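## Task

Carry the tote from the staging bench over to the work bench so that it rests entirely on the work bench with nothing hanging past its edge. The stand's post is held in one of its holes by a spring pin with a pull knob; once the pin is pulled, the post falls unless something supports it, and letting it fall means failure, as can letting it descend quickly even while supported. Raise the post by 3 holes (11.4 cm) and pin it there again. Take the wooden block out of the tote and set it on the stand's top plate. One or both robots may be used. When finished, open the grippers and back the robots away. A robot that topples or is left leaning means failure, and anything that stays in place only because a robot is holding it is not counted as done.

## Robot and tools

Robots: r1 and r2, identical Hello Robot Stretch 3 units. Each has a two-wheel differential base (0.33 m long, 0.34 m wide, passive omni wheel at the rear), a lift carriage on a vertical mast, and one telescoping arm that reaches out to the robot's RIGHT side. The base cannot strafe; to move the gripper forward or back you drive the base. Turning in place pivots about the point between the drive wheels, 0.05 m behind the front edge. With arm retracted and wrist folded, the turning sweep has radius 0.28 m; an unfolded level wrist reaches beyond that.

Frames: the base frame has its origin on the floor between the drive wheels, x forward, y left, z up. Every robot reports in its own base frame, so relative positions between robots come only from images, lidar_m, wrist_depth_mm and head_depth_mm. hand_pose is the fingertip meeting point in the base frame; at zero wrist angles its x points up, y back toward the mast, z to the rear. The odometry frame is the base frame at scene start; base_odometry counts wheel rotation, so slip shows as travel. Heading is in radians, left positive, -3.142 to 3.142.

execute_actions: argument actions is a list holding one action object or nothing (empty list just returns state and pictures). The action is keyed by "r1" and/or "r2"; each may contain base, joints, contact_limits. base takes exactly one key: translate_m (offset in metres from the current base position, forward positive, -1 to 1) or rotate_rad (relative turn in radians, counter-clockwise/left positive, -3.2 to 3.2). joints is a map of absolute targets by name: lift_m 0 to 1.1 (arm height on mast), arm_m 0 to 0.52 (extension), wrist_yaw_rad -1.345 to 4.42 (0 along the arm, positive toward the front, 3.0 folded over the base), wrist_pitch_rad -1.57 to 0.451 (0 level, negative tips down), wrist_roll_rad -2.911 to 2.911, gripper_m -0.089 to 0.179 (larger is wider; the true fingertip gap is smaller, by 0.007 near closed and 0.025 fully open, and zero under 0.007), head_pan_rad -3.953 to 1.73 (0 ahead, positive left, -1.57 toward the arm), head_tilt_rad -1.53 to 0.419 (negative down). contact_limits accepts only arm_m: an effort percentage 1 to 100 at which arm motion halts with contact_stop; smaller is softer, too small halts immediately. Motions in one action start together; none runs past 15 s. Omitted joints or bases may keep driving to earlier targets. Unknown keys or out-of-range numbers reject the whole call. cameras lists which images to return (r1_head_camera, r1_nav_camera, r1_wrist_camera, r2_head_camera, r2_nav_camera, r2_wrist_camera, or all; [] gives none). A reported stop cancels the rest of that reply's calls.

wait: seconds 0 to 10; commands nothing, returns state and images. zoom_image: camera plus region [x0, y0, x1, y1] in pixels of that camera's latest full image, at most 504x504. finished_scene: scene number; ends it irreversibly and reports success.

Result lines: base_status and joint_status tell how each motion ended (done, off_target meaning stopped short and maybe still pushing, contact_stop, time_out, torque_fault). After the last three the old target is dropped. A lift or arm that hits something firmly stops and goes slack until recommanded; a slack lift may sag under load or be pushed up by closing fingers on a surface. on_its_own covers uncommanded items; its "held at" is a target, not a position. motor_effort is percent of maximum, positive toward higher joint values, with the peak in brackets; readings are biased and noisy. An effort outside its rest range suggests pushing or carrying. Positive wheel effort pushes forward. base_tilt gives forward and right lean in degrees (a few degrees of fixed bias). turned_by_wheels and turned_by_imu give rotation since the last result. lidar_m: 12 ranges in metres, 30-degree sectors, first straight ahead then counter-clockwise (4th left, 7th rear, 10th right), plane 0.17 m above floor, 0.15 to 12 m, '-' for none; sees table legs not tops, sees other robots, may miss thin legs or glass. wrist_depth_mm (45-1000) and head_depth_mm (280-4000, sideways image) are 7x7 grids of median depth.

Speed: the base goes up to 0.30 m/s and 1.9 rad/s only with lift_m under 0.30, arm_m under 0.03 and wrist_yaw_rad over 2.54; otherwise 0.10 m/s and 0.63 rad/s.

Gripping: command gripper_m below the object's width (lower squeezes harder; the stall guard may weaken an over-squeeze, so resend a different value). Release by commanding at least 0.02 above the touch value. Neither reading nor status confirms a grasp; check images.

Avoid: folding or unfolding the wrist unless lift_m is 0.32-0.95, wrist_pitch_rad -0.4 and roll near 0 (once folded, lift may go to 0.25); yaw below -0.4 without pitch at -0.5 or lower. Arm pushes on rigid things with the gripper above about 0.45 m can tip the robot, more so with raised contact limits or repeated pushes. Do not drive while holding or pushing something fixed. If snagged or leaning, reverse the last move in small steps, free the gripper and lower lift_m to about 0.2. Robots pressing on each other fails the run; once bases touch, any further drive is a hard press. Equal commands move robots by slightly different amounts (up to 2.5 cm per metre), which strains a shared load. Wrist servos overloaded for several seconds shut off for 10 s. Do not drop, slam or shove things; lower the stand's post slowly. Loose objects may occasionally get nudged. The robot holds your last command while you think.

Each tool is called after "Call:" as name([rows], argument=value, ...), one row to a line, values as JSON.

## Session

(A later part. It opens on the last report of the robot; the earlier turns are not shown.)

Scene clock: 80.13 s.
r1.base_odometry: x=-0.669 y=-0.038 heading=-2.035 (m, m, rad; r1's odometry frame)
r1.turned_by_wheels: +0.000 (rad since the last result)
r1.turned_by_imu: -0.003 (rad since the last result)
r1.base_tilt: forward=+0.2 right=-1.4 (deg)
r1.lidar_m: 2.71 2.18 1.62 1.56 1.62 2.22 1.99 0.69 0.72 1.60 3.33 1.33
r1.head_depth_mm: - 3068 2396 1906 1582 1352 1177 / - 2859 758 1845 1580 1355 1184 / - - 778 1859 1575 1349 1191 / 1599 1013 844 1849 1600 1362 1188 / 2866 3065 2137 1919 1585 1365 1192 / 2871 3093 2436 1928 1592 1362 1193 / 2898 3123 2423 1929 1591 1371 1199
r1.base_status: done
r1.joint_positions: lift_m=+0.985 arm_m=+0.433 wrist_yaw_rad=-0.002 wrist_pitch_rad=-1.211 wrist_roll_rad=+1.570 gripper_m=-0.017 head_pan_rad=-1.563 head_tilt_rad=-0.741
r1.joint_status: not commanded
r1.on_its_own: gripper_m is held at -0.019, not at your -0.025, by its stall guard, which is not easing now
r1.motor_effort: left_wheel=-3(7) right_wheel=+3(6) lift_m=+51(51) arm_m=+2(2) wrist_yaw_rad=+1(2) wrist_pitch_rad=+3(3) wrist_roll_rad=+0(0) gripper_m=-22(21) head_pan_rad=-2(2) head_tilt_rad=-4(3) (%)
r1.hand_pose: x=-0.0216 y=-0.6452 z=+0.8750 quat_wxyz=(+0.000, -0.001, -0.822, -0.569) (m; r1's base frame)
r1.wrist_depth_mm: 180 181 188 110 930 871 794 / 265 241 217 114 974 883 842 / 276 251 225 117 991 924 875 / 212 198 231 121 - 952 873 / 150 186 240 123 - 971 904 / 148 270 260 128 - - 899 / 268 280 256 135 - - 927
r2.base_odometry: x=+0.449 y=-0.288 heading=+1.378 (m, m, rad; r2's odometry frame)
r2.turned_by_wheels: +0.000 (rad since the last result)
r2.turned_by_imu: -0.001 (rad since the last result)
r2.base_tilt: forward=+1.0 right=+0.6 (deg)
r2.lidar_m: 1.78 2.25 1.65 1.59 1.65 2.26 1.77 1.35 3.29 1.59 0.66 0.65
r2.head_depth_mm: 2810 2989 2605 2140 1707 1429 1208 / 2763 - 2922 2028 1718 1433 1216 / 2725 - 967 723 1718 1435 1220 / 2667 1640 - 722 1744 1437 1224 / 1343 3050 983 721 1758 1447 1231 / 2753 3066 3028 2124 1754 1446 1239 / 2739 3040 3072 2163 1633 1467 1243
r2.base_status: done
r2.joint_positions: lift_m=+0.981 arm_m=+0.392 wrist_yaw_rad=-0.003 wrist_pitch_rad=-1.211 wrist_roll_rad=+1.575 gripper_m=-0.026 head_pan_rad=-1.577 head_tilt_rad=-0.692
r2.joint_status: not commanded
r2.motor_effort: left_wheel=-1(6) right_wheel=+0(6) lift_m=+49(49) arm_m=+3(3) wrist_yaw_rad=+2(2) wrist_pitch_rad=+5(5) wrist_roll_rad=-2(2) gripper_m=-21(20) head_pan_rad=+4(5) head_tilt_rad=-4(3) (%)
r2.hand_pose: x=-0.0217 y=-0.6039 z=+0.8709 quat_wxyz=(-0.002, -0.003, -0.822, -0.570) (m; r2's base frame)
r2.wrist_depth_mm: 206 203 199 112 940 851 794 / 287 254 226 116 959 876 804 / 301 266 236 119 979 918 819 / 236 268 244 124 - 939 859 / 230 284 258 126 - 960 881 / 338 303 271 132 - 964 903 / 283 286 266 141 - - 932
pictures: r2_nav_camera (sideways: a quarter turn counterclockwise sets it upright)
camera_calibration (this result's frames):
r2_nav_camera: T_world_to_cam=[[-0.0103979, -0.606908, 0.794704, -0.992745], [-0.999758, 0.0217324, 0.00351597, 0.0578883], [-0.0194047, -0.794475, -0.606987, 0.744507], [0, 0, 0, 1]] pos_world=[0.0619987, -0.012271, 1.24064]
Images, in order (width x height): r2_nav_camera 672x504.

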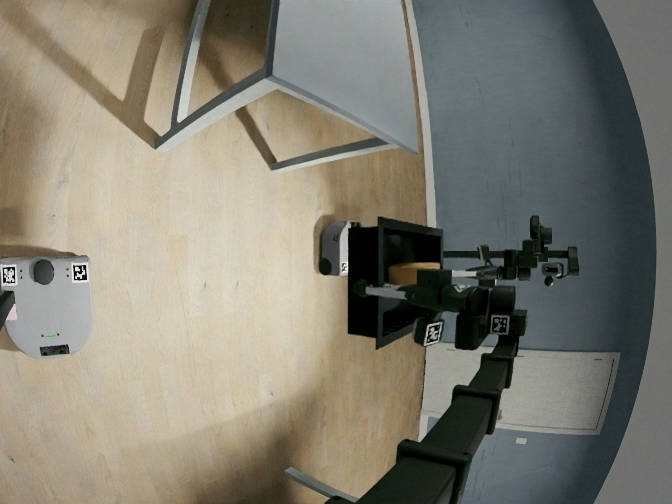

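Call:
execute_actions([
  {"r1":{"base":{"translate_m":-1}},"r2":{"base":{"translate_m":0.99}}},
], cameras=[])

Call:
execute_actions([
  {"r1":{"joints":{"lift_m":0.928}},"r2":{"joints":{"lift_m":0.922}}},
], cameras=[])

Call:
execute_actions([
  {"r1":{"joints":{"gripper_m":0.09}},"r2":{"joints":{"gripper_m":0.09}}},
], cameras=[])

Call:
execute_actions([
  {"r1":{"joints":{"lift_m":1.01}},"r2":{"joints":{"lift_m":1.01}}},
], cameras=[])

Call:
execute_actions([
  {"r1":{"base":{"translate_m":-0.25},"joints":{"arm_m":0.15,"head_pan_rad":-2.75,"head_tilt_rad":-0.5}},"r2":{"joints":{"lift_m":0.96,"arm_m":0.37,"wrist_pitch_rad":-0.6,"wrist_roll_rad":0,"gripper_m":0.14}}},
], cameras=["r1_head_camera","r2_wrist_camera"])

Scene clock: 100.43 s.
r1.base_odometry: x=-0.221 y=+0.856 heading=-2.035 (m, m, rad; r1's odometry frame)
r1.turned_by_wheels: +0.000 (rad since the last result)
r1.turned_by_imu: -0.004 (rad since the last result)
r1.base_tilt: forward=+0.1 right=-1.3 (deg)
r1.lidar_m: 2.28 2.21 1.62 1.56 1.62 2.22 3.53 1.05 1.17 1.13 0.66 0.68
r1.head_depth_mm: - 3007 967 774 694 1353 1192 / - 1160 758 755 692 1352 1185 / - - 777 761 698 1365 1187 / 1614 1014 850 782 698 1353 1189 / 2932 3077 887 782 702 1363 1187 / 2903 3073 985 784 700 1362 1200 / 2921 3127 985 783 699 1361 1192
r1.base_status: done
r1.joint_positions: lift_m=+0.985 arm_m=+0.433 wrist_yaw_rad=-0.002 wrist_pitch_rad=-1.211 wrist_roll_rad=+1.570 gripper_m=-0.017 head_pan_rad=-1.563 head_tilt_rad=-0.741
r1.joint_status: not commanded
r1.on_its_own: gripper_m is held at -0.019, not at your -0.025, by its stall guard, which is not easing now
r1.motor_effort: left_wheel=-2(8) right_wheel=+3(6) lift_m=+50(51) arm_m=+3(2) wrist_yaw_rad=+1(2) wrist_pitch_rad=+3(3) wrist_roll_rad=+0(1) gripper_m=-22(22) head_pan_rad=-2(1) head_tilt_rad=-4(3) (%)
r1.hand_pose: x=-0.0217 y=-0.6452 z=+0.8750 quat_wxyz=(+0.000, -0.001, -0.822, -0.569) (m; r1's base frame)
r1.wrist_depth_mm: 184 181 190 110 231 213 198 / 264 240 217 113 237 219 202 / 277 251 226 116 244 224 208 / 187 199 231 121 250 231 214 / 150 186 238 124 255 238 217 / 147 272 259 128 259 245 224 / 267 277 256 136 280 249 231
r2.base_odometry: x=+0.639 y=+0.683 heading=+1.378 (m, m, rad; r2's odometry frame)
r2.turned_by_wheels: +0.000 (rad since the last result)
r2.turned_by_imu: -0.002 (rad since the last result)
r2.base_tilt: forward=+0.9 right=+0.7 (deg)
r2.lidar_m: 3.49 2.25 1.65 1.59 1.64 2.26 2.32 0.65 0.47 0.46 0.47 0.65
r2.head_depth_mm: 2798 2951 1070 873 694 1356 1209 / 2796 - 1181 821 701 1360 1220 / 2770 - 965 724 704 1367 1219 / 2692 1650 - 721 708 1366 1233 / 1394 3089 987 722 712 1346 1233 / 2772 3078 1230 874 716 1345 1232 / 2753 3059 3070 911 721 1353 1243
r2.base_status: done
r2.joint_positions: lift_m=+0.981 arm_m=+0.392 wrist_yaw_rad=-0.003 wrist_pitch_rad=-1.211 wrist_roll_rad=+1.576 gripper_m=-0.026 head_pan_rad=-1.577 head_tilt_rad=-0.692
r2.joint_status: not commanded
r2.motor_effort: left_wheel=-2(5) right_wheel=+1(5) lift_m=+48(48) arm_m=+3(3) wrist_yaw_rad=+3(2) wrist_pitch_rad=+5(5) wrist_roll_rad=-3(3) gripper_m=-19(18) head_pan_rad=+5(5) head_tilt_rad=-3(3) (%)
r2.hand_pose: x=-0.0218 y=-0.6039 z=+0.8709 quat_wxyz=(-0.003, -0.003, -0.822, -0.570) (m; r2's base frame)
r2.wrist_depth_mm: 208 208 198 112 235 216 201 / 288 255 225 116 241 222 205 / 304 266 234 119 250 227 210 / 233 265 243 124 258 236 215 / 231 282 256 126 261 241 222 / 338 302 269 132 266 248 228 / 282 287 264 138 288 256 235
pictures: none
No camera images: the call's "cameras" was empty. Leave "cameras" out to get every camera's image.

Scene clock: 101.80 s.
r1.base_odometry: x=-0.221 y=+0.856 heading=-2.035 (m, m, rad; r1's odometry frame)
r1.turned_by_wheels: +0.000 (rad since the last result)
r1.turned_by_imu: +0.000 (rad since the last result)
r1.base_tilt: forward=+0.1 right=-1.4 (deg)
r1.lidar_m: 2.28 2.21 1.62 1.56 1.62 2.22 3.54 1.06 1.18 1.13 0.66 0.68
r1.head_depth_mm: 2768 - 918 774 691 1358 1193 / 2720 - 820 756 694 1355 1184 / 1833 - 902 760 696 1358 1177 / 1574 3068 938 766 699 1372 1197 / 2883 3053 916 781 702 1360 1189 / 2896 3099 985 782 700 1364 1198 / 2910 3081 989 783 702 1368 1192
r1.base_status: not commanded
r1.joint_positions: lift_m=+0.928 arm_m=+0.433 wrist_yaw_rad=-0.002 wrist_pitch_rad=-1.211 wrist_roll_rad=+1.570 gripper_m=-0.017 head_pan_rad=-1.563 head_tilt_rad=-0.741
r1.joint_status: all done
r1.on_its_own: gripper_m is held at -0.019, not at your -0.025, by its stall guard, which is not easing now
r1.motor_effort: left_wheel=-3(3) right_wheel=+4(4) lift_m=+28(43) arm_m=+2(2) wrist_yaw_rad=+2(2) wrist_pitch_rad=+3(3) wrist_roll_rad=-1(0) gripper_m=-22(23) head_pan_rad=-1(2) head_tilt_rad=-3(3) (%)
r1.hand_pose: x=-0.0217 y=-0.6451 z=+0.8187 quat_wxyz=(+0.000, -0.001, -0.822, -0.569) (m; r1's base frame)
r1.wrist_depth_mm: 184 181 188 111 180 167 154 / 266 244 219 115 186 171 158 / 281 253 226 118 190 175 163 / 186 198 233 122 196 180 166 / 151 187 242 124 201 185 171 / 149 272 262 129 203 190 175 / 269 278 254 135 218 195 179
r2.base_odometry: x=+0.639 y=+0.683 heading=+1.378 (m, m, rad; r2's odometry frame)
r2.turned_by_wheels: +0.000 (rad since the last result)
r2.turned_by_imu: +0.000 (rad since the last result)
r2.base_tilt: forward=+0.9 right=+0.6 (deg)
r2.lidar_m: 3.48 2.25 1.64 1.59 1.65 2.26 2.32 0.65 0.47 0.46 0.47 0.65
r2.head_depth_mm: 2804 3161 3197 - 698 1356 1211 / 2787 3086 1081 821 700 1358 1218 / 2771 3001 - 791 704 1357 1219 / 2689 968 1779 857 707 1367 1231 / 1405 3085 1160 810 713 1354 1228 / 2783 3080 1240 907 719 1351 1237 / 2753 3081 3035 916 721 1357 1244
r2.base_status: not commanded
r2.joint_positions: lift_m=+0.922 arm_m=+0.392 wrist_yaw_rad=-0.003 wrist_pitch_rad=-1.212 wrist_roll_rad=+1.576 gripper_m=-0.026 head_pan_rad=-1.577 head_tilt_rad=-0.692
r2.joint_status: all done
r2.motor_effort: left_wheel=-1(1) right_wheel=+1(1) lift_m=+32(43) arm_m=+3(3) wrist_yaw_rad=+2(3) wrist_pitch_rad=+5(5) wrist_roll_rad=-3(3) gripper_m=-20(20) head_pan_rad=+4(5) head_tilt_rad=-5(4) (%)
r2.hand_pose: x=-0.0218 y=-0.6036 z=+0.8124 quat_wxyz=(-0.003, -0.003, -0.822, -0.570) (m; r2's base frame)
r2.wrist_depth_mm: 207 206 199 111 182 166 155 / 285 252 226 115 186 171 159 / 298 262 234 119 192 177 163 / 232 267 243 123 198 182 167 / 230 279 257 125 201 187 171 / 339 302 271 130 207 192 176 / 282 282 265 142 221 196 181
pictures: none
No camera images: the call's "cameras" was empty. Leave "cameras" out to get every camera's image.

Scene clock: 103.47 s.
r1.base_odometry: x=-0.221 y=+0.856 heading=-2.035 (m, m, rad; r1's odometry frame)
r1.turned_by_wheels: +0.000 (rad since the last result)
r1.turned_by_imu: +0.000 (rad since the last result)
r1.base_tilt: forward=+0.2 right=-1.3 (deg)
r1.lidar_m: 2.29 2.21 1.62 1.56 1.61 2.22 3.53 1.05 1.17 1.13 0.66 0.68
r1.head_depth_mm: 2772 - 919 774 691 1364 1177 / 2766 - 833 754 696 1354 1186 / 1847 - 903 754 694 1357 1193 / 1601 3075 939 764 698 1361 1193 / 2889 3116 915 780 698 1363 1195 / 2834 3119 984 782 700 1362 1186 / 2901 3126 986 782 701 1366 1184
r1.base_status: not commanded
r1.joint_positions: lift_m=+0.928 arm_m=+0.433 wrist_yaw_rad=-0.002 wrist_pitch_rad=-1.205 wrist_roll_rad=+1.570 gripper_m=+0.090 head_pan_rad=-1.563 head_tilt_rad=-0.741
r1.joint_status: all done
r1.motor_effort: left_wheel=-3(3) right_wheel=+3(4) lift_m=+33(33) arm_m=+2(2) wrist_yaw_rad=+2(2) wrist_pitch_rad=+2(4) wrist_roll_rad=-1(0) gripper_m=+1(92) head_pan_rad=-3(2) head_tilt_rad=-3(3) (%)
r1.hand_pose: x=-0.0216 y=-0.6465 z=+0.8189 quat_wxyz=(+0.000, -0.001, -0.824, -0.567) (m; r1's base frame)
r1.wrist_depth_mm: 183 179 188 109 180 166 154 / 268 245 220 112 184 170 157 / 281 254 226 116 190 174 162 / 185 197 231 120 196 179 166 / 150 184 236 124 206 184 169 / 148 188 245 128 212 186 174 / 267 275 255 133 216 199 179
r2.base_odometry: x=+0.639 y=+0.683 heading=+1.378 (m, m, rad; r2's odometry frame)
r2.turned_by_wheels: +0.000 (rad since the last result)
r2.turned_by_imu: +0.000 (rad since the last result)
r2.base_tilt: forward=+0.9 right=+0.7 (deg)
r2.lidar_m: 3.48 2.24 1.65 1.59 1.65 2.26 2.31 0.65 0.47 0.46 0.47 0.65
r2.head_depth_mm: 2799 3128 3216 - 698 1349 1211 / 2786 3058 1076 820 699 1361 1215 / 2780 2990 - 789 704 1361 1222 / 2725 967 1804 794 706 1378 1223 / 1404 3060 1159 813 714 1346 1231 / 2738 3019 1231 903 718 1352 1236 / 2748 3060 3047 916 720 1352 1240
r2.base_status: not commanded
r2.joint_positions: lift_m=+0.922 arm_m=+0.392 wrist_yaw_rad=-0.002 wrist_pitch_rad=-1.205 wrist_roll_rad=+1.575 gripper_m=+0.090 head_pan_rad=-1.577 head_tilt_rad=-0.692
r2.joint_status: all done
r2.motor_effort: left_wheel=-1(1) right_wheel=+0(1) lift_m=+32(32) arm_m=+3(3) wrist_yaw_rad=+1(3) wrist_pitch_rad=+2(5) wrist_roll_rad=-2(2) gripper_m=+1(78) head_pan_rad=+4(5) head_tilt_rad=-3(4) (%)
r2.hand_pose: x=-0.0216 y=-0.6054 z=+0.8128 quat_wxyz=(-0.002, -0.002, -0.824, -0.567) (m; r2's base frame)
r2.wrist_depth_mm: 210 210 201 111 182 167 154 / 288 255 226 114 187 172 159 / 303 263 234 118 193 177 162 / 231 268 244 123 199 182 167 / 231 283 248 129 210 186 172 / 336 314 258 134 216 188 175 / 281 281 269 139 222 203 181
pictures: none
No camera images: the call's "cameras" was empty. Leave "cameras" out to get every camera's image.

Scene clock: 105.10 s.
r1.base_odometry: x=-0.221 y=+0.856 heading=-2.035 (m, m, rad; r1's odometry frame)
r1.turned_by_wheels: +0.000 (rad since the last result)
r1.turned_by_imu: +0.000 (rad since the last result)
r1.base_tilt: forward=+0.1 right=-1.4 (deg)
r1.lidar_m: 2.28 2.21 1.62 1.56 1.62 2.22 3.53 1.05 1.17 1.13 0.66 0.68
r1.head_depth_mm: 2894 3069 968 774 694 1357 1186 / - 3024 903 756 693 1351 1190 / - - 884 760 695 1348 1182 / 2738 3066 942 767 697 1346 1192 / 2883 3086 908 779 700 1356 1190 / 2878 3092 985 782 703 1365 1191 / 2910 3126 981 780 702 1365 1189
r1.base_status: not commanded
r1.joint_positions: lift_m=+1.010 arm_m=+0.433 wrist_yaw_rad=-0.002 wrist_pitch_rad=-1.205 wrist_roll_rad=+1.570 gripper_m=+0.090 head_pan_rad=-1.563 head_tilt_rad=-0.741
r1.joint_status: all done
r1.motor_effort: left_wheel=-3(3) right_wheel=+3(3) lift_m=+46(49) arm_m=+2(2) wrist_yaw_rad=+1(2) wrist_pitch_rad=+2(2) wrist_roll_rad=+0(1) gripper_m=+0(0) head_pan_rad=-2(3) head_tilt_rad=-4(3) (%)
r1.hand_pose: x=-0.0216 y=-0.6465 z=+0.9005 quat_wxyz=(+0.000, -0.001, -0.824, -0.567) (m; r1's base frame)
r1.wrist_depth_mm: 356 239 212 193 251 234 218 / 366 335 311 283 257 240 223 / 380 359 322 293 268 249 227 / 384 218 270 303 273 253 235 / 385 221 327 311 285 261 241 / 364 365 341 319 297 264 246 / 496 302 277 264 296 283 254
r2.base_odometry: x=+0.639 y=+0.683 heading=+1.378 (m, m, rad; r2's odometry frame)
r2.turned_by_wheels: +0.000 (rad since the last result)
r2.turned_by_imu: +0.000 (rad since the last result)
r2.base_tilt: forward=+1.0 right=+0.6 (deg)
r2.lidar_m: 3.48 2.25 1.65 1.59 1.65 2.26 2.31 0.65 0.47 0.46 0.47 0.64
r2.head_depth_mm: 2762 - 1173 876 695 1358 1217 / 2704 3164 1130 825 700 1351 1211 / 2707 - 1045 853 705 1365 1221 / 2669 1691 - 887 707 1371 1226 / 1358 3077 1165 814 712 1352 1231 / 2787 3078 1240 907 716 1349 1235 / 2771 3100 3100 914 722 1363 1241
r2.base_status: not commanded
r2.joint_positions: lift_m=+1.010 arm_m=+0.392 wrist_yaw_rad=-0.002 wrist_pitch_rad=-1.205 wrist_roll_rad=+1.575 gripper_m=+0.090 head_pan_rad=-1.577 head_tilt_rad=-0.692
r2.joint_status: all done
r2.motor_effort: left_wheel=-1(1) right_wheel=+0(0) lift_m=+45(48) arm_m=+3(3) wrist_yaw_rad=+1(1) wrist_pitch_rad=+2(2) wrist_roll_rad=-2(2) gripper_m=+1(2) head_pan_rad=+6(5) head_tilt_rad=-4(4) (%)
r2.hand_pose: x=-0.0216 y=-0.6055 z=+0.9005 quat_wxyz=(-0.002, -0.002, -0.824, -0.567) (m; r2's base frame)
r2.wrist_depth_mm: 290 251 226 206 253 241 222 / 382 369 331 295 260 248 227 / 389 377 339 303 267 253 234 / 264 287 348 313 277 260 239 / 387 409 357 326 217 269 245 / 377 356 349 334 224 270 254 / 557 446 296 279 309 292 263
pictures: none
No camera images: the call's "cameras" was empty. Leave "cameras" out to get every camera's image.

Scene clock: 108.57 s.
r1.base_odometry: x=-0.109 y=+1.079 heading=-2.035 (m, m, rad; r1's odometry frame)
r1.turned_by_wheels: +0.000 (rad since the last result)
r1.turned_by_imu: -0.001 (rad since the last result)
r1.base_tilt: forward=+0.1 right=-1.3 (deg)
r1.lidar_m: 2.54 2.21 1.62 1.56 1.62 2.22 3.28 0.84 1.17 1.13 1.17 0.85
r1.head_depth_mm: 2785 3030 3193 2656 2187 - - / 2884 3087 3317 2684 2154 - - / 3027 3236 3521 2700 - - - / 3155 3363 3667 2595 - - - / 3287 3559 3801 2664 - - - / 3426 3676 3910 2819 - - - / 3568 3932 - 3002 - - 1280
r1.base_status: done
r1.joint_positions: lift_m=+1.010 arm_m=+0.150 wrist_yaw_rad=+0.000 wrist_pitch_rad=-1.205 wrist_roll_rad=+1.570 gripper_m=+0.090 head_pan_rad=-2.743 head_tilt_rad=-0.507
r1.joint_status: all done
r1.motor_effort: left_wheel=-2(7) right_wheel=+2(4) lift_m=+46(46) arm_m=-3(3) wrist_yaw_rad=+0(2) wrist_pitch_rad=+2(1) wrist_roll_rad=-1(1) gripper_m=-1(0) head_pan_rad=-3(30) head_tilt_rad=+2(22) (%)
r1.hand_pose: x=-0.0215 y=-0.3641 z=+0.9005 quat_wxyz=(+0.001, +0.000, -0.824, -0.567) (m; r1's base frame)
r1.wrist_depth_mm: 378 340 305 - 976 904 819 / 395 352 318 - - 925 - / 413 365 329 - - 997 - / 431 382 340 - - 978 880 / 453 396 346 - - 999 941 / 406 405 351 - - 994 933 / 417 402 381 - - - 958
r2.base_odometry: x=+0.639 y=+0.683 heading=+1.378 (m, m, rad; r2's odometry frame)
r2.turned_by_wheels: +0.000 (rad since the last result)
r2.turned_by_imu: -0.001 (rad since the last result)
r2.base_tilt: forward=+1.0 right=+0.6 (deg)
r2.lidar_m: 3.49 2.24 1.65 1.59 1.65 2.26 2.31 0.65 0.47 0.46 0.47 0.65
r2.head_depth_mm: 2809 3052 - 847 695 1355 1205 / 2818 3002 1123 826 702 1360 1217 / 2803 - - 853 702 1361 1223 / 2782 2982 2114 884 708 1365 1227 / 2772 3097 1227 811 713 1347 1226 / 1309 2948 1234 908 717 1349 1234 / 2684 3075 3067 910 720 1355 1247
r2.base_status: not commanded
r2.joint_positions: lift_m=+0.960 arm_m=+0.370 wrist_yaw_rad=-0.001 wrist_pitch_rad=-0.618 wrist_roll_rad=+0.004 gripper_m=+0.140 head_pan_rad=-1.577 head_tilt_rad=-0.692
r2.joint_status: all done
r2.motor_effort: left_wheel=+0(1) right_wheel=+0(0) lift_m=+29(39) arm_m=-3(1) wrist_yaw_rad=+1(1) wrist_pitch_rad=+8(8) wrist_roll_rad=-2(3) gripper_m=+0(84) head_pan_rad=+5(5) head_tilt_rad=-3(4) (%)
r2.hand_pose: x=-0.0218 y=-0.7102 z=+0.9309 quat_wxyz=(+0.672, +0.214, -0.675, -0.216) (m; r2's base frame)
r2.wrist_depth_mm: - - - - - - - / 585 569 436 430 430 558 556 / 497 485 420 303 436 476 477 / 423 414 392 269 390 411 414 / 377 378 358 331 357 364 366 / 335 - 326 330 324 - 326 / 301 231 296 299 298 228 299
pictures: r1_head_camera (sideways: a quarter turn clockwise sets it upright), r2_wrist_camera
camera_calibration (this result's frames):
r1_head_camera: T_world_to_cam=[[0.456256, 0.215172, -0.863442, 1.14092], [0.416626, -0.909055, -0.00638749, 0.0108138], [-0.786291, -0.356818, -0.504408, 0.622282], [0, 0, 0, 1]] pos_world=[-0.0357618, -0.0136222, 1.29907]
r2_wrist_camera: T_world_to_cam=[[-0.99996, -0.00847924, -0.0027267, -0.0257567], [-0.0043894, 0.73551, -0.6775, 1.18432], [0.00775019, -0.677461, -0.735518, 0.374058], [0, 0, 0, 1]] pos_world=[-0.0234563, -0.617892, 1.07744]
Images, in order (width x height): r1_head_camera 896x504, r2_wrist_camera 644x364.

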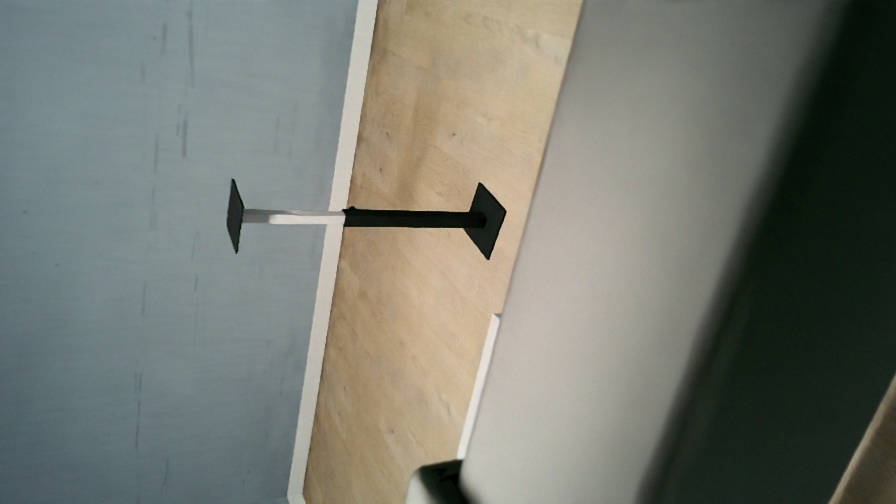

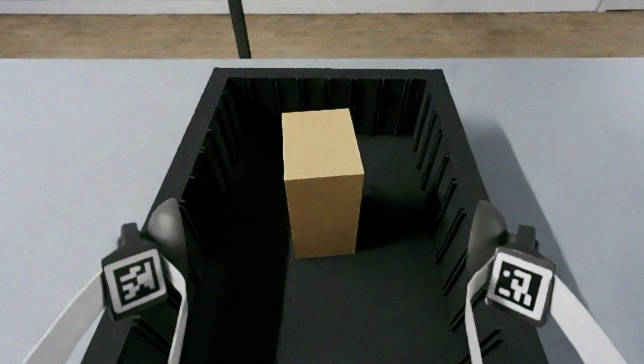

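Call:
execute_actions([
  {"r1":{"joints":{"arm_m":0,"lift_m":0.85}},"r2":{"joints":{"lift_m":0.89,"arm_m":0.487,"gripper_m":0.12,"wrist_yaw_rad":0.04}}},
], cameras=["r2_wrist_camera"])

Call:
execute_actions([
  {"r2":{"joints":{"gripper_m":0.018}}},
], cameras=[])

Call:
execute_actions([
  {"r2":{"joints":{"lift_m":1.0}}},
], cameras=["r2_wrist_camera"])

Call:
execute_actions([
  {"r2":{"base":{"rotate_rad":-0.06},"joints":{"lift_m":1.03}}},
], cameras=[])

Call:
execute_actions([
  {"r1":{"base":{"translate_m":-1},"joints":{"lift_m":0.5,"wrist_roll_rad":0}},"r2":{"base":{"translate_m":1},"joints":{"arm_m":0.4}}},
], cameras=[])

Call:
execute_actions([
  {"r1":{"base":{"translate_m":-0.86},"joints":{"lift_m":0.4,"wrist_pitch_rad":0,"head_pan_rad":-1.57,"head_tilt_rad":-0.8}},"r2":{"base":{"translate_m":0.9},"joints":{"head_pan_rad":-1.4}}},
], cameras=["r1_head_camera","r2_head_camera","r1_wrist_camera"])

Scene clock: 124.27 s.
r1.base_odometry: x=-0.109 y=+1.079 heading=-2.035 (m, m, rad; r1's odometry frame)
r1.turned_by_wheels: +0.000 (rad since the last result)
r1.turned_by_imu: -0.001 (rad since the last result)
r1.base_tilt: forward=+0.1 right=-1.3 (deg)
r1.lidar_m: 2.52 2.22 1.62 1.56 1.62 2.22 3.27 0.84 1.17 1.13 1.17 0.85
r1.head_depth_mm: 2792 2985 3203 2676 2007 1601 1352 / 2896 3092 3378 2695 1999 1608 1338 / 3048 3221 3456 2706 2004 1598 1339 / 3175 3370 3562 2546 2004 1599 1335 / 3263 3652 3787 2674 1888 1478 1297 / 3435 3753 3987 2737 894 1557 1377 / 3585 3887 - 2685 828 1525 1379
r1.base_status: not commanded
r1.joint_positions: lift_m=+0.850 arm_m=+0.000 wrist_yaw_rad=+0.000 wrist_pitch_rad=-1.205 wrist_roll_rad=+1.570 gripper_m=+0.090 head_pan_rad=-2.743 head_tilt_rad=-0.507
r1.joint_status: all done
r1.motor_effort: left_wheel=-2(2) right_wheel=+2(2) lift_m=+33(40) arm_m=-3(4) wrist_yaw_rad=+0(0) wrist_pitch_rad=+2(2) wrist_roll_rad=-1(1) gripper_m=+0(0) head_pan_rad=-3(2) head_tilt_rad=+3(3) (%)
r1.hand_pose: x=-0.0215 y=-0.2141 z=+0.7409 quat_wxyz=(+0.001, +0.000, -0.824, -0.567) (m; r1's base frame)
r1.wrist_depth_mm: 969 - 993 898 822 760 686 / 961 - - 932 845 - - / 295 - - 960 857 - - / 297 - - 997 900 814 750 / 300 - - - 954 841 771 / 302 - - - 971 860 788 / 301 - - - 989 896 820
r2.base_odometry: x=+0.639 y=+0.683 heading=+1.378 (m, m, rad; r2's odometry frame)
r2.turned_by_wheels: +0.000 (rad since the last result)
r2.turned_by_imu: -0.001 (rad since the last result)
r2.base_tilt: forward=+0.9 right=+0.6 (deg)
r2.lidar_m: 3.48 2.25 1.64 1.59 1.65 2.26 2.32 0.65 0.47 0.46 0.47 0.65
r2.head_depth_mm: 2804 3118 3052 - 688 1350 1213 / 2799 3069 - 795 700 1357 1210 / 2779 2996 1035 854 704 1365 1217 / 2783 3055 1047 886 709 1370 1226 / 2777 3092 1223 812 712 1348 1232 / 1493 2964 1233 906 715 1354 1238 / 2705 3075 3060 911 723 1356 1240
r2.base_status: not commanded
r2.joint_positions: lift_m=+0.890 arm_m=+0.487 wrist_yaw_rad=+0.039 wrist_pitch_rad=-0.617 wrist_roll_rad=+0.003 gripper_m=+0.120 head_pan_rad=-1.577 head_tilt_rad=-0.692
r2.joint_status: all done
r2.motor_effort: left_wheel=+0(1) right_wheel=+0(0) lift_m=+29(29) arm_m=+3(4) wrist_yaw_rad=+0(3) wrist_pitch_rad=+7(7) wrist_roll_rad=-1(2) gripper_m=+1(78) head_pan_rad=+5(5) head_tilt_rad=-4(4) (%)
r2.hand_pose: x=-0.0139 y=-0.8265 z=+0.8611 quat_wxyz=(+0.677, +0.228, -0.670, -0.202) (m; r2's base frame)
r2.wrist_depth_mm: - - - - - - - / 445 450 291 287 283 421 433 / 377 352 312 300 302 249 371 / 329 219 304 161 311 240 313 / 283 193 282 142 209 206 187 / 167 - 249 132 146 - 168 / 152 217 229 173 223 225 149
pictures: r2_wrist_camera
camera_calibration (this result's frames):
r2_wrist_camera: T_world_to_cam=[[-0.998796, -0.049, -0.00231437, -0.0529117], [-0.0344345, 0.733938, -0.678343, 1.22161], [0.0349374, -0.677446, -0.734742, 0.243641], [0, 0, 0, 1]] pos_world=[-0.0192947, -0.734123, 1.00756]
Images, in order (width x height): r2_wrist_camera 644x364.

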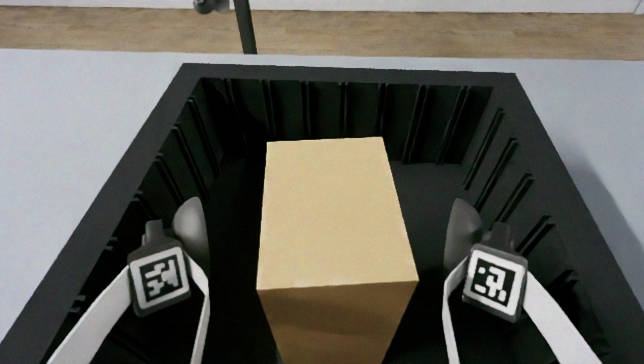

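Scene clock: 125.77 s.
r1.base_odometry: x=-0.109 y=+1.079 heading=-2.035 (m, m, rad; r1's odometry frame)
r1.turned_by_wheels: +0.000 (rad since the last result)
r1.turned_by_imu: +0.000 (rad since the last result)
r1.base_tilt: forward=+0.1 right=-1.4 (deg)
r1.lidar_m: 2.53 2.21 1.62 1.56 1.63 2.22 3.28 0.84 1.17 1.13 1.17 0.85
r1.head_depth_mm: 2748 2990 3230 2709 2003 1610 1360 / 2908 3112 3379 2699 2013 1605 1332 / 3062 3229 3573 2686 2014 1601 1336 / 3159 3389 3537 2561 2002 1611 1338 / 3263 3587 3777 2690 1866 1478 1295 / 3447 3762 3987 2713 894 1556 1375 / 3610 3952 - 2693 829 1533 1371
r1.base_status: not commanded
r1.joint_positions: lift_m=+0.850 arm_m=+0.000 wrist_yaw_rad=+0.000 wrist_pitch_rad=-1.205 wrist_roll_rad=+1.570 gripper_m=+0.090 head_pan_rad=-2.743 head_tilt_rad=-0.507
r1.joint_status: not commanded
r1.motor_effort: left_wheel=-2(2) right_wheel=+2(2) lift_m=+33(33) arm_m=-3(3) wrist_yaw_rad=+0(1) wrist_pitch_rad=+2(1) wrist_roll_rad=+0(1) gripper_m=+0(1) head_pan_rad=-2(3) head_tilt_rad=+2(4) (%)
r1.hand_pose: x=-0.0215 y=-0.2141 z=+0.7409 quat_wxyz=(+0.001, +0.000, -0.824, -0.567) (m; r1's base frame)
r1.wrist_depth_mm: 975 - 980 896 821 757 692 / 979 - - 922 853 - - / 298 - - 962 856 - - / 298 - - - 918 828 750 / 297 - - - 934 833 757 / 300 - - - 979 850 794 / 299 - - - - 896 813
r2.base_odometry: x=+0.639 y=+0.683 heading=+1.378 (m, m, rad; r2's odometry frame)
r2.turned_by_wheels: +0.000 (rad since the last result)
r2.turned_by_imu: +0.000 (rad since the last result)
r2.base_tilt: forward=+0.9 right=+0.6 (deg)
r2.lidar_m: 3.49 2.24 1.65 1.59 1.65 2.26 2.31 0.65 0.47 0.46 0.47 0.65
r2.head_depth_mm: 2789 3145 3066 - 687 1355 1211 / 2785 3075 - 794 700 1363 1216 / 2789 2998 1035 852 705 1373 1223 / 2786 3037 1045 887 708 1369 1225 / 2787 3067 1157 811 712 1351 1225 / 1476 2990 1234 903 717 1354 1236 / 2696 3053 3052 911 720 1358 1239
r2.base_status: not commanded
r2.joint_positions: lift_m=+0.890 arm_m=+0.487 wrist_yaw_rad=+0.035 wrist_pitch_rad=-0.616 wrist_roll_rad=+0.002 gripper_m=+0.019 head_pan_rad=-1.577 head_tilt_rad=-0.692
r2.joint_status: all done
r2.motor_effort: left_wheel=-3(3) right_wheel=+4(6) lift_m=+28(29) arm_m=+3(3) wrist_yaw_rad=+4(4) wrist_pitch_rad=+6(7) wrist_roll_rad=-1(1) gripper_m=-22(94) head_pan_rad=+4(5) head_tilt_rad=-3(4) (%)
r2.hand_pose: x=-0.0147 y=-0.8268 z=+0.8613 quat_wxyz=(+0.677, +0.226, -0.670, -0.203) (m; r2's base frame)
r2.wrist_depth_mm: - - - - - - - / 447 441 296 290 286 415 438 / 377 254 305 298 305 260 368 / 326 220 301 161 318 239 319 / 281 208 149 142 142 233 190 / 167 199 245 136 155 214 167 / 157 211 229 183 225 220 151
pictures: none
No camera images: the call's "cameras" was empty. Leave "cameras" out to get every camera's image.

Scene clock: 127.60 s.
r1.base_odometry: x=-0.109 y=+1.079 heading=-2.035 (m, m, rad; r1's odometry frame)
r1.turned_by_wheels: +0.000 (rad since the last result)
r1.turned_by_imu: +0.000 (rad since the last result)
r1.base_tilt: forward=+0.1 right=-1.4 (deg)
r1.lidar_m: 2.53 2.21 1.62 1.56 1.61 2.22 3.28 0.84 1.17 1.13 1.18 0.85
r1.head_depth_mm: 2792 3000 3268 2673 2020 1609 1362 / 2899 3100 3327 2655 2014 1616 1342 / 2980 3234 3515 2698 1988 1607 1340 / 3148 3440 3591 2583 2021 1606 1351 / 3319 3589 3761 2689 1882 1486 1291 / 3437 3697 3868 2704 893 1557 1375 / 3552 3941 - 2713 831 1529 1379
r1.base_status: not commanded
r1.joint_positions: lift_m=+0.850 arm_m=+0.000 wrist_yaw_rad=+0.000 wrist_pitch_rad=-1.205 wrist_roll_rad=+1.570 gripper_m=+0.090 head_pan_rad=-2.743 head_tilt_rad=-0.507
r1.joint_status: not commanded
r1.motor_effort: left_wheel=-2(2) right_wheel=+2(2) lift_m=+34(34) arm_m=-3(3) wrist_yaw_rad=-1(0) wrist_pitch_rad=+2(1) wrist_roll_rad=+0(0) gripper_m=+1(1) head_pan_rad=-3(2) head_tilt_rad=+2(3) (%)
r1.hand_pose: x=-0.0215 y=-0.2141 z=+0.7409 quat_wxyz=(+0.001, +0.000, -0.824, -0.567) (m; r1's base frame)
r1.wrist_depth_mm: 959 - 967 908 829 752 684 / 975 - - 910 834 - - / 296 - - 951 876 - - / 297 - - - 896 811 765 / 297 - - - 932 843 775 / 298 - - - 984 853 783 / 303 - - - 980 907 826
r2.base_odometry: x=+0.639 y=+0.683 heading=+1.378 (m, m, rad; r2's odometry frame)
r2.turned_by_wheels: +0.000 (rad since the last result)
r2.turned_by_imu: +0.000 (rad since the last result)
r2.base_tilt: forward=+1.0 right=+0.6 (deg)
r2.lidar_m: 3.48 2.25 1.65 1.59 1.65 2.26 2.31 0.65 0.47 0.46 0.47 0.65
r2.head_depth_mm: 2808 - 1118 877 695 1351 1209 / 2747 3187 1184 826 700 1359 1210 / 2688 3232 1065 850 704 1365 1220 / 2739 - 839 890 707 1369 1227 / 2749 3080 1135 814 714 1354 1232 / 1489 2955 1227 907 716 1356 1237 / 2687 3088 3057 912 723 1357 1237
r2.base_status: not commanded
r2.joint_positions: lift_m=+1.000 arm_m=+0.487 wrist_yaw_rad=+0.039 wrist_pitch_rad=-0.634 wrist_roll_rad=+0.001 gripper_m=+0.025 head_pan_rad=-1.577 head_tilt_rad=-0.692
r2.joint_status: all done
r2.on_its_own: gripper_m is held at +0.024, not at your +0.018, by its stall guard, which is not easing now
r2.motor_effort: left_wheel=-1(3) right_wheel=+1(4) lift_m=+48(49) arm_m=+3(3) wrist_yaw_rad=+1(4) wrist_pitch_rad=+15(16) wrist_roll_rad=-1(1) gripper_m=-19(21) head_pan_rad=+5(5) head_tilt_rad=-3(4) (%)
r2.hand_pose: x=-0.0142 y=-0.8236 z=+0.9671 quat_wxyz=(+0.676, +0.233, -0.668, -0.208) (m; r2's base frame)
r2.wrist_depth_mm: - - - - - - - / - - - - - - - / 539 535 526 526 517 526 520 / 459 468 356 162 358 456 453 / 414 415 149 142 143 394 404 / 376 366 143 135 149 357 362 / 337 296 323 179 325 297 331
pictures: r2_wrist_camera
camera_calibration (this result's frames):
r2_wrist_camera: T_world_to_cam=[[-0.998773, -0.0495205, -0.00092041, -0.0545279], [-0.0363479, 0.745467, -0.665551, 1.2885], [0.0336446, -0.6647, -0.746352, 0.345235], [0, 0, 0, 1]] pos_world=[-0.019242, -0.733755, 1.11518]
Images, in order (width x height): r2_wrist_camera 644x364.

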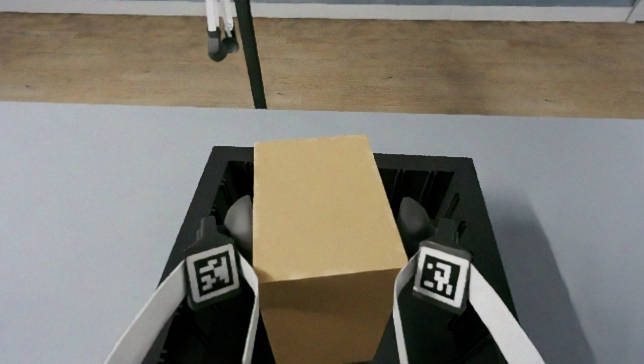

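Scene clock: 129.27 s.
r1.base_odometry: x=-0.109 y=+1.079 heading=-2.035 (m, m, rad; r1's odometry frame)
r1.turned_by_wheels: +0.000 (rad since the last result)
r1.turned_by_imu: +0.000 (rad since the last result)
r1.base_tilt: forward=+0.1 right=-1.4 (deg)
r1.lidar_m: 2.53 2.21 1.62 1.56 1.62 2.21 3.28 0.84 1.17 1.13 1.17 0.85
r1.head_depth_mm: 2796 3013 3194 2721 1989 1601 1353 / 2879 3156 3366 2683 1987 1589 1338 / 3005 3239 3467 2676 2018 1611 1341 / 3101 3385 3606 2561 2017 1603 1332 / 3292 3594 3806 2681 1871 1492 1295 / 3504 3777 3942 2702 894 1564 1380 / 3587 3920 - 2717 832 1519 1372
r1.base_status: not commanded
r1.joint_positions: lift_m=+0.850 arm_m=+0.000 wrist_yaw_rad=+0.000 wrist_pitch_rad=-1.205 wrist_roll_rad=+1.570 gripper_m=+0.090 head_pan_rad=-2.743 head_tilt_rad=-0.507
r1.joint_status: not commanded
r1.motor_effort: left_wheel=-2(2) right_wheel=+2(2) lift_m=+34(34) arm_m=-3(3) wrist_yaw_rad=+0(1) wrist_pitch_rad=+2(2) wrist_roll_rad=-1(0) gripper_m=+0(1) head_pan_rad=-3(2) head_tilt_rad=+2(4) (%)
r1.hand_pose: x=-0.0215 y=-0.2141 z=+0.7409 quat_wxyz=(+0.001, +0.000, -0.824, -0.567) (m; r1's base frame)
r1.wrist_depth_mm: 959 - 992 901 813 759 694 / 961 - - 920 857 - - / 297 - - 931 880 - - / 296 - - 986 905 813 763 / 299 - - - 926 846 775 / 299 - - - 961 860 792 / 303 - - - 985 897 814
r2.base_odometry: x=+0.639 y=+0.683 heading=+1.318 (m, m, rad; r2's odometry frame)
r2.turned_by_wheels: -0.060 (rad since the last result)
r2.turned_by_imu: -0.060 (rad since the last result)
r2.base_tilt: forward=+0.9 right=+0.6 (deg)
r2.lidar_m: 3.49 2.39 1.68 1.59 1.63 2.14 2.32 0.67 0.48 0.46 0.47 0.61
r2.head_depth_mm: 2817 3311 1166 876 697 1373 1144 / - 3158 1186 878 700 1356 1217 / - 3206 1160 796 702 1365 1216 / 2690 - 822 886 708 1369 1225 / 2764 3046 1055 894 713 1342 1226 / 2708 2947 1347 845 716 1354 1234 / 1440 2989 3069 914 721 644 1241
r2.base_status: done
r2.joint_positions: lift_m=+1.030 arm_m=+0.487 wrist_yaw_rad=+0.039 wrist_pitch_rad=-0.635 wrist_roll_rad=+0.001 gripper_m=+0.025 head_pan_rad=-1.577 head_tilt_rad=-0.692
r2.joint_status: all done
r2.on_its_own: gripper_m is held at +0.024, not at your +0.018, by its stall guard, which is not easing now
r2.motor_effort: left_wheel=+2(12) right_wheel=-2(10) lift_m=+48(50) arm_m=+3(3) wrist_yaw_rad=+1(1) wrist_pitch_rad=+15(15) wrist_roll_rad=-1(1) gripper_m=-19(19) head_pan_rad=+5(4) head_tilt_rad=-5(4) (%)
r2.hand_pose: x=-0.0140 y=-0.8235 z=+0.9970 quat_wxyz=(+0.676, +0.234, -0.667, -0.208) (m; r2's base frame)
r2.wrist_depth_mm: - - - - - - - / - - - - - - - / 578 576 573 567 578 567 570 / 507 507 392 163 485 501 492 / 445 424 149 143 143 437 444 / 400 334 144 136 150 398 395 / 364 333 353 179 282 361 359
pictures: none
No camera images: the call's "cameras" was empty. Leave "cameras" out to get every camera's image.

Scene clock: 140.60 s.
r1.base_odometry: x=+0.339 y=+1.973 heading=-2.035 (m, m, rad; r1's odometry frame)
r1.turned_by_wheels: +0.000 (rad since the last result)
r1.turned_by_imu: -0.007 (rad since the last result)
r1.base_tilt: forward=+0.1 right=-1.4 (deg)
r1.lidar_m: 3.52 2.22 1.62 1.56 1.62 2.21 2.28 1.22 3.24 1.16 0.55 1.60
r1.head_depth_mm: 1935 2078 2253 2414 2006 1605 1338 / 1989 2157 2381 2513 2007 1601 1331 / 2099 2249 2462 2553 2035 1608 1337 / 2159 2324 2583 2704 2031 1600 1347 / 2259 2466 2695 2688 2011 1606 1340 / 2380 2626 2802 2447 1859 1596 1339 / 2459 2696 2959 2687 2018 1598 1335
r1.base_status: done
r1.joint_positions: lift_m=+0.500 arm_m=+0.000 wrist_yaw_rad=+0.000 wrist_pitch_rad=-1.205 wrist_roll_rad=+0.006 gripper_m=+0.090 head_pan_rad=-2.743 head_tilt_rad=-0.507
r1.joint_status: all done
r1.motor_effort: left_wheel=-1(7) right_wheel=+1(3) lift_m=+34(36) arm_m=-3(3) wrist_yaw_rad=+0(0) wrist_pitch_rad=+2(2) wrist_roll_rad=-4(7) gripper_m=+0(0) head_pan_rad=-2(2) head_tilt_rad=+3(3) (%)
r1.hand_pose: x=-0.0216 y=-0.2143 z=+0.3910 quat_wxyz=(+0.581, +0.400, -0.584, -0.402) (m; r1's base frame)
r1.wrist_depth_mm: 397 624 632 636 648 650 652 / 597 597 618 609 612 626 631 / 583 587 586 597 613 609 608 / 560 569 567 574 582 588 595 / 543 548 561 552 564 574 573 / 526 539 540 549 - 547 558 / 508 517 521 - - - 541
r2.base_odometry: x=+0.889 y=+1.652 heading=+1.318 (m, m, rad; r2's odometry frame)
r2.turned_by_wheels: +0.000 (rad since the last result)
r2.turned_by_imu: -0.002 (rad since the last result)
r2.base_tilt: forward=+0.9 right=+0.7 (deg)
r2.lidar_m: 2.48 2.48 1.74 1.64 1.69 2.22 3.30 0.60 0.42 0.39 3.19 1.37
r2.head_depth_mm: 2736 3282 1171 874 696 622 1211 / 2713 3144 1184 879 700 610 1215 / - 3195 1168 888 703 615 858 / 2665 - 739 1002 1638 1442 1224 / 2720 3024 2984 2128 1742 1437 1232 / 2674 2874 1708 1947 1757 1453 1235 / 2605 2900 2816 2261 1771 1460 1242
r2.base_status: done
r2.joint_positions: lift_m=+1.030 arm_m=+0.400 wrist_yaw_rad=+0.040 wrist_pitch_rad=-0.635 wrist_roll_rad=+0.001 gripper_m=+0.025 head_pan_rad=-1.577 head_tilt_rad=-0.692
r2.joint_status: all done
r2.on_its_own: gripper_m is held at +0.024, not at your +0.018, by its stall guard, which is not easing now
r2.motor_effort: left_wheel=+2(8) right_wheel=-2(4) lift_m=+48(48) arm_m=-3(3) wrist_yaw_rad=+0(1) wrist_pitch_rad=+15(15) wrist_roll_rad=-1(1) gripper_m=-19(20) head_pan_rad=+5(4) head_tilt_rad=-5(4) (%)
r2.hand_pose: x=-0.0140 y=-0.7373 z=+0.9970 quat_wxyz=(+0.676, +0.234, -0.667, -0.208) (m; r2's base frame)
r2.wrist_depth_mm: - - - - - - - / - - - - - - - / - - - 568 570 565 566 / - - - 162 497 501 497 / - - 149 143 143 448 437 / - - 140 136 150 398 397 / - - - 179 353 357 359
pictures: none
No camera images: the call's "cameras" was empty. Leave "cameras" out to get every camera's image.

Scene clock: 150.93 s.
r1.base_odometry: x=+0.725 y=+2.742 heading=-2.035 (m, m, rad; r1's odometry frame)
r1.turned_by_wheels: +0.000 (rad since the last result)
r1.turned_by_imu: -0.006 (rad since the last result)
r1.base_tilt: forward=+0.1 right=-1.4 (deg)
r1.lidar_m: 2.60 2.22 1.61 1.55 1.61 1.49 1.43 1.48 2.01 0.78 1.61 1.23
r1.head_depth_mm: 2895 2864 2191 1787 1523 1323 1167 / 2869 2879 2096 1809 1531 1323 1167 / 2888 2868 937 1725 1447 1317 1186 / 2939 2870 2231 1797 1530 1326 1179 / 2825 2807 1897 1766 1528 1330 1178 / 2886 759 2249 1810 1534 1325 1175 / 2837 2666 2236 1823 1539 1338 1173
r1.base_status: done
r1.joint_positions: lift_m=+0.400 arm_m=+0.000 wrist_yaw_rad=+0.000 wrist_pitch_rad=-0.023 wrist_roll_rad=+0.005 gripper_m=+0.090 head_pan_rad=-1.577 head_tilt_rad=-0.790
r1.joint_status: all done
r1.motor_effort: left_wheel=-1(8) right_wheel=+1(4) lift_m=+34(34) arm_m=-3(3) wrist_yaw_rad=+0(0) wrist_pitch_rad=+7(8) wrist_roll_rad=-4(4) gripper_m=+0(0) head_pan_rad=+3(31) head_tilt_rad=-4(21) (%)
r1.hand_pose: x=-0.0214 y=-0.4009 z=+0.5088 quat_wxyz=(+0.705, +0.009, -0.709, -0.009) (m; r1's base frame)
r1.wrist_depth_mm: - - - - - - - / - - - - - - - / - - - - - - - / - - - - - - - / - - - - - - - / - - - - - - - / 922 899 911 866 862 850 851
r2.base_odometry: x=+1.114 y=+2.523 heading=+1.318 (m, m, rad; r2's odometry frame)
r2.turned_by_wheels: +0.000 (rad since the last result)
r2.turned_by_imu: -0.002 (rad since the last result)
r2.base_tilt: forward=+0.9 right=+0.6 (deg)
r2.lidar_m: 1.58 1.61 1.79 1.70 1.74 2.28 1.75 1.04 1.39 1.49 0.74 1.66
r2.head_depth_mm: - 3033 2886 2138 1703 1414 1209 / 2572 - 747 2161 1717 1421 1220 / 2629 2986 2656 2175 1730 1432 1218 / 2680 2945 2700 1869 1736 1436 1230 / 2678 3011 1676 1945 1701 1337 1235 / 2735 3047 3027 873 1708 1452 1241 / 2748 3067 3066 2189 1765 1466 1243
r2.base_status: done
r2.joint_positions: lift_m=+1.030 arm_m=+0.400 wrist_yaw_rad=+0.040 wrist_pitch_rad=-0.635 wrist_roll_rad=+0.001 gripper_m=+0.025 head_pan_rad=-1.407 head_tilt_rad=-0.692
r2.joint_status: all done
r2.on_its_own: gripper_m is held at +0.024, not at your +0.018, by its stall guard, which is not easing now
r2.motor_effort: left_wheel=+2(8) right_wheel=-2(4) lift_m=+48(48) arm_m=-3(3) wrist_yaw_rad=+0(0) wrist_pitch_rad=+15(15) wrist_roll_rad=-1(1) gripper_m=-19(20) head_pan_rad=+5(26) head_tilt_rad=-4(3) (%)
r2.hand_pose: x=-0.0140 y=-0.7373 z=+0.9970 quat_wxyz=(+0.676, +0.234, -0.667, -0.208) (m; r2's base frame)
r2.wrist_depth_mm: - - - - - - - / - - - - - - - / - - - - - - - / - - - 162 - - - / - - 150 142 143 - - / 301 - 140 136 149 - - / - - - 179 - - -
pictures: r1_head_camera (sideways: a quarter turn clockwise sets it upright), r1_wrist_camera, r2_head_camera (sideways: a quarter turn clockwise sets it upright)
camera_calibration (this result's frames):
r1_head_camera: T_world_to_cam=[[-0.0166376, 0.724959, -0.688591, 0.915881], [0.999676, 0.0253303, 0.00251409, -0.00433244], [0.0192648, -0.688327, -0.725145, 0.904516], [0, 0, 0, 1]] pos_world=[0.00214378, -0.0412641, 1.28658]
r1_wrist_camera: T_world_to_cam=[[-0.997876, 0.0394574, -0.0518253, 0.0195427], [0.05906, 0.212527, -0.975369, 0.614925], [-0.0274712, -0.976358, -0.214406, -0.119128], [0, 0, 0, 1]] pos_world=[-0.0200888, -0.247771, 0.575249]
r2_head_camera: T_world_to_cam=[[-0.0556142, 0.606601, -0.793059, 1.05401], [0.98812, 0.147411, 0.0434595, -0.0596428], [0.143268, -0.78122, -0.607593, 0.74698], [0, 0, 0, 1]] pos_world=[0.0105341, -0.0470174, 1.29235]
Images, in order (width x height): r1_head_camera 896x504, r1_wrist_camera 644x364, r2_head_camera 896x504.

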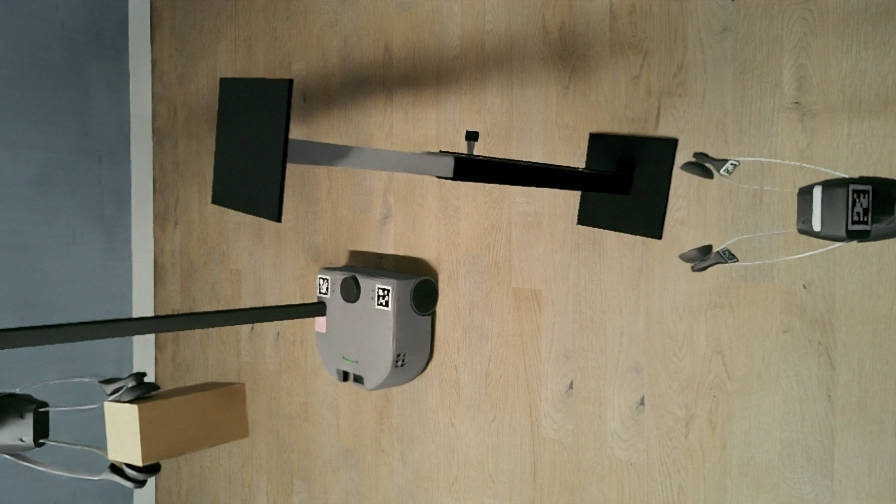

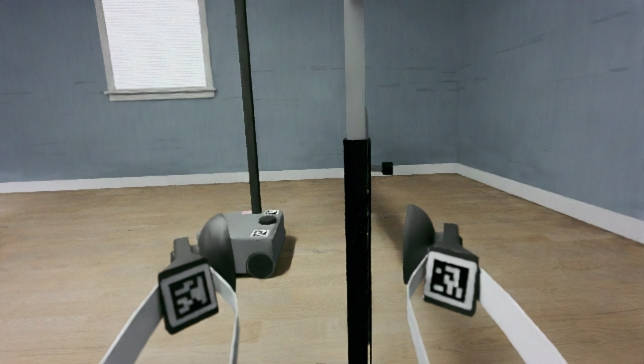

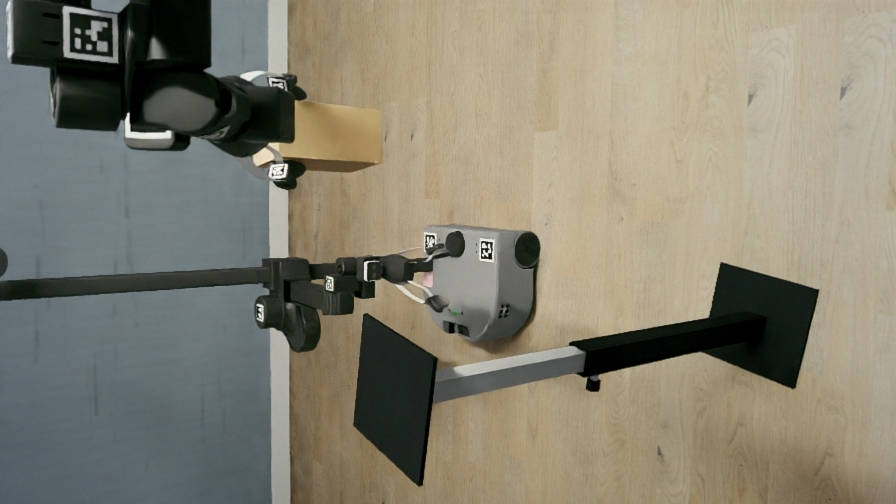

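Call:
execute_actions([
  {"r1":{"base":{"translate_m":-0.125},"joints":{"lift_m":0.372,"wrist_roll_rad":1.57,"arm_m":0.27}},"r2":{"base":{"translate_m":0.315},"joints":{"head_pan_rad":-1.57,"arm_m":0.375,"lift_m":1.01}}},
], cameras=["r1_head_camera","r2_head_camera","r1_wrist_camera"])

Scene clock: 161.30 s.
r1.base_odometry: x=+0.781 y=+2.854 heading=-2.035 (m, m, rad; r1's odometry frame)
r1.turned_by_wheels: +0.000 (rad since the last result)
r1.turned_by_imu: -0.002 (rad since the last result)
r1.base_tilt: forward=+0.1 right=-1.3 (deg)
r1.lidar_m: 2.72 2.22 1.62 1.55 1.61 1.36 1.31 1.35 1.84 0.77 3.35 1.34
r1.head_depth_mm: 2919 2815 2190 1804 1510 1330 1162 / 2865 2858 2235 1802 1525 1308 1172 / 2869 2757 2144 1800 1563 1277 1172 / 1468 742 940 1719 1440 1307 1174 / 2967 2876 2166 1792 1534 1326 1172 / 2933 2902 2237 1846 1539 1327 1180 / 2928 2891 2251 1812 1546 1334 1172
r1.base_status: done
r1.joint_positions: lift_m=+0.372 arm_m=+0.270 wrist_yaw_rad=+0.000 wrist_pitch_rad=-0.022 wrist_roll_rad=+1.568 gripper_m=+0.090 head_pan_rad=-1.577 head_tilt_rad=-0.790
r1.joint_status: all done
r1.motor_effort: left_wheel=-1(7) right_wheel=+1(4) lift_m=+34(34) arm_m=+3(5) wrist_yaw_rad=-1(0) wrist_pitch_rad=+7(7) wrist_roll_rad=+1(1) gripper_m=+1(1) head_pan_rad=+3(3) head_tilt_rad=-4(3) (%)
r1.hand_pose: x=-0.0213 y=-0.6703 z=+0.4808 quat_wxyz=(+0.002, +0.000, -1.000, -0.012) (m; r1's base frame)
r1.wrist_depth_mm: - - - - - 787 541 / - - - - - 794 535 / - - - - - 805 549 / - - - - - 799 521 / - 289 285 271 278 279 288 / - - - - - 728 551 / - - - - - 889 561
r2.base_odometry: x=+1.193 y=+2.828 heading=+1.318 (m, m, rad; r2's odometry frame)
r2.turned_by_wheels: +0.000 (rad since the last result)
r2.turned_by_imu: -0.001 (rad since the last result)
r2.base_tilt: forward=+1.0 right=+0.7 (deg)
r2.lidar_m: 1.26 1.29 1.69 1.72 1.76 2.32 1.65 1.33 3.23 0.69 1.91 1.33
r2.head_depth_mm: 2685 - 2855 2126 1697 1415 1212 / 2636 3047 2918 2146 1720 1428 1216 / 2601 - 2813 2020 1728 1425 1221 / 2625 2974 729 835 1163 1383 1232 / 2562 2860 1658 1812 1755 1439 1229 / 2656 2888 3048 2235 1747 1457 1228 / 2615 2874 3040 2253 1762 1460 1244
r2.base_status: done
r2.joint_positions: lift_m=+1.010 arm_m=+0.375 wrist_yaw_rad=+0.040 wrist_pitch_rad=-0.635 wrist_roll_rad=+0.001 gripper_m=+0.025 head_pan_rad=-1.563 head_tilt_rad=-0.692
r2.joint_status: all done
r2.on_its_own: gripper_m is held at +0.024, not at your +0.018, by its stall guard, which is not easing now
r2.motor_effort: left_wheel=+3(9) right_wheel=-2(2) lift_m=+32(41) arm_m=-3(3) wrist_yaw_rad=+0(0) wrist_pitch_rad=+15(15) wrist_roll_rad=-1(1) gripper_m=-18(19) head_pan_rad=-4(24) head_tilt_rad=-4(3) (%)
r2.hand_pose: x=-0.0140 y=-0.7122 z=+0.9775 quat_wxyz=(+0.676, +0.234, -0.667, -0.208) (m; r2's base frame)
r2.wrist_depth_mm: - - - - - - - / - - - - - - - / - - - - - - - / - - - 162 - - - / - - 150 142 143 - - / - - 140 136 150 - - / - - 244 179 240 - -
pictures: r1_head_camera (sideways: a quarter turn clockwise sets it upright), r1_wrist_camera, r2_head_camera (sideways: a quarter turn clockwise sets it upright)
camera_calibration (this result's frames):
r1_head_camera: T_world_to_cam=[[-0.0166641, 0.724988, -0.68856, 0.915841], [0.999675, 0.025367, 0.00251545, -0.00433421], [0.0192904, -0.688294, -0.725175, 0.904554], [0, 0, 0, 1]] pos_world=[0.0021453, -0.0412636, 1.28658]
r1_wrist_camera: T_world_to_cam=[[0.044577, 0.061487, -0.997112, 0.520306], [0.980671, 0.187652, 0.0554136, 0.152248], [0.190518, -0.980309, -0.0519336, -0.464279], [0, 0, 0, 1]] pos_world=[-0.0840454, -0.515699, 0.486255]
r2_head_camera: T_world_to_cam=[[0.0391195, 0.607888, -0.793059, 1.05343], [0.999026, -0.00759268, 0.0434595, -0.0597093], [0.0203971, -0.793987, -0.607593, 0.747729], [0, 0, 0, 1]] pos_world=[0.00318979, -0.0471363, 1.29235]
Images, in order (width x height): r1_head_camera 896x504, r1_wrist_camera 644x364, r2_head_camera 896x504.

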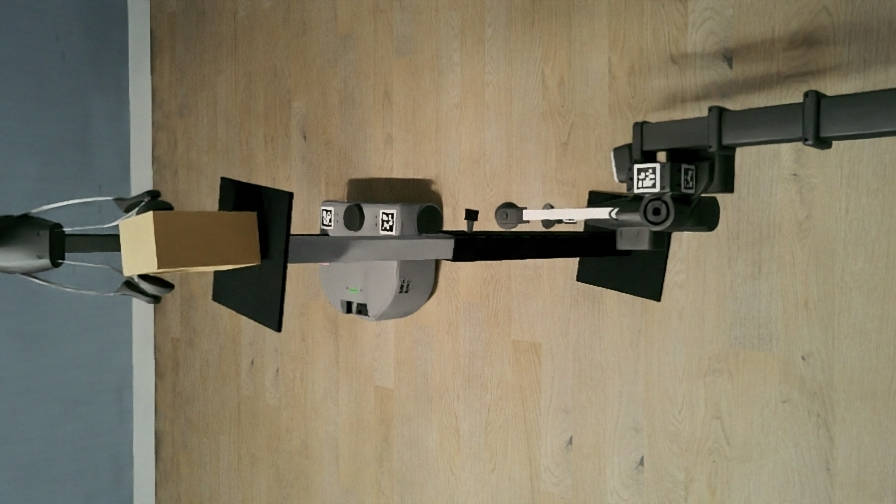

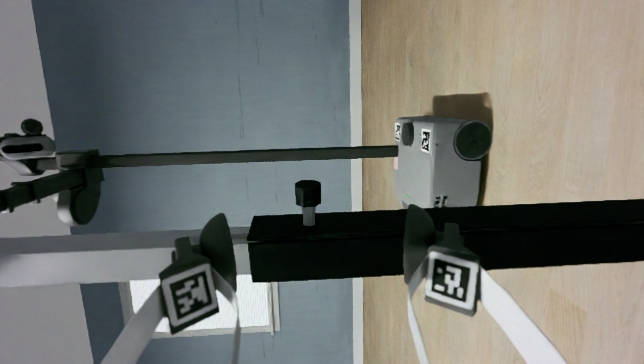

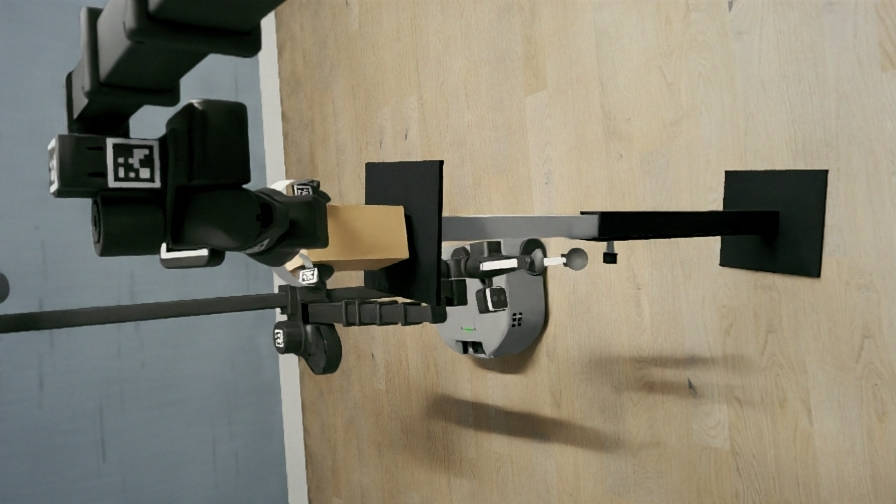

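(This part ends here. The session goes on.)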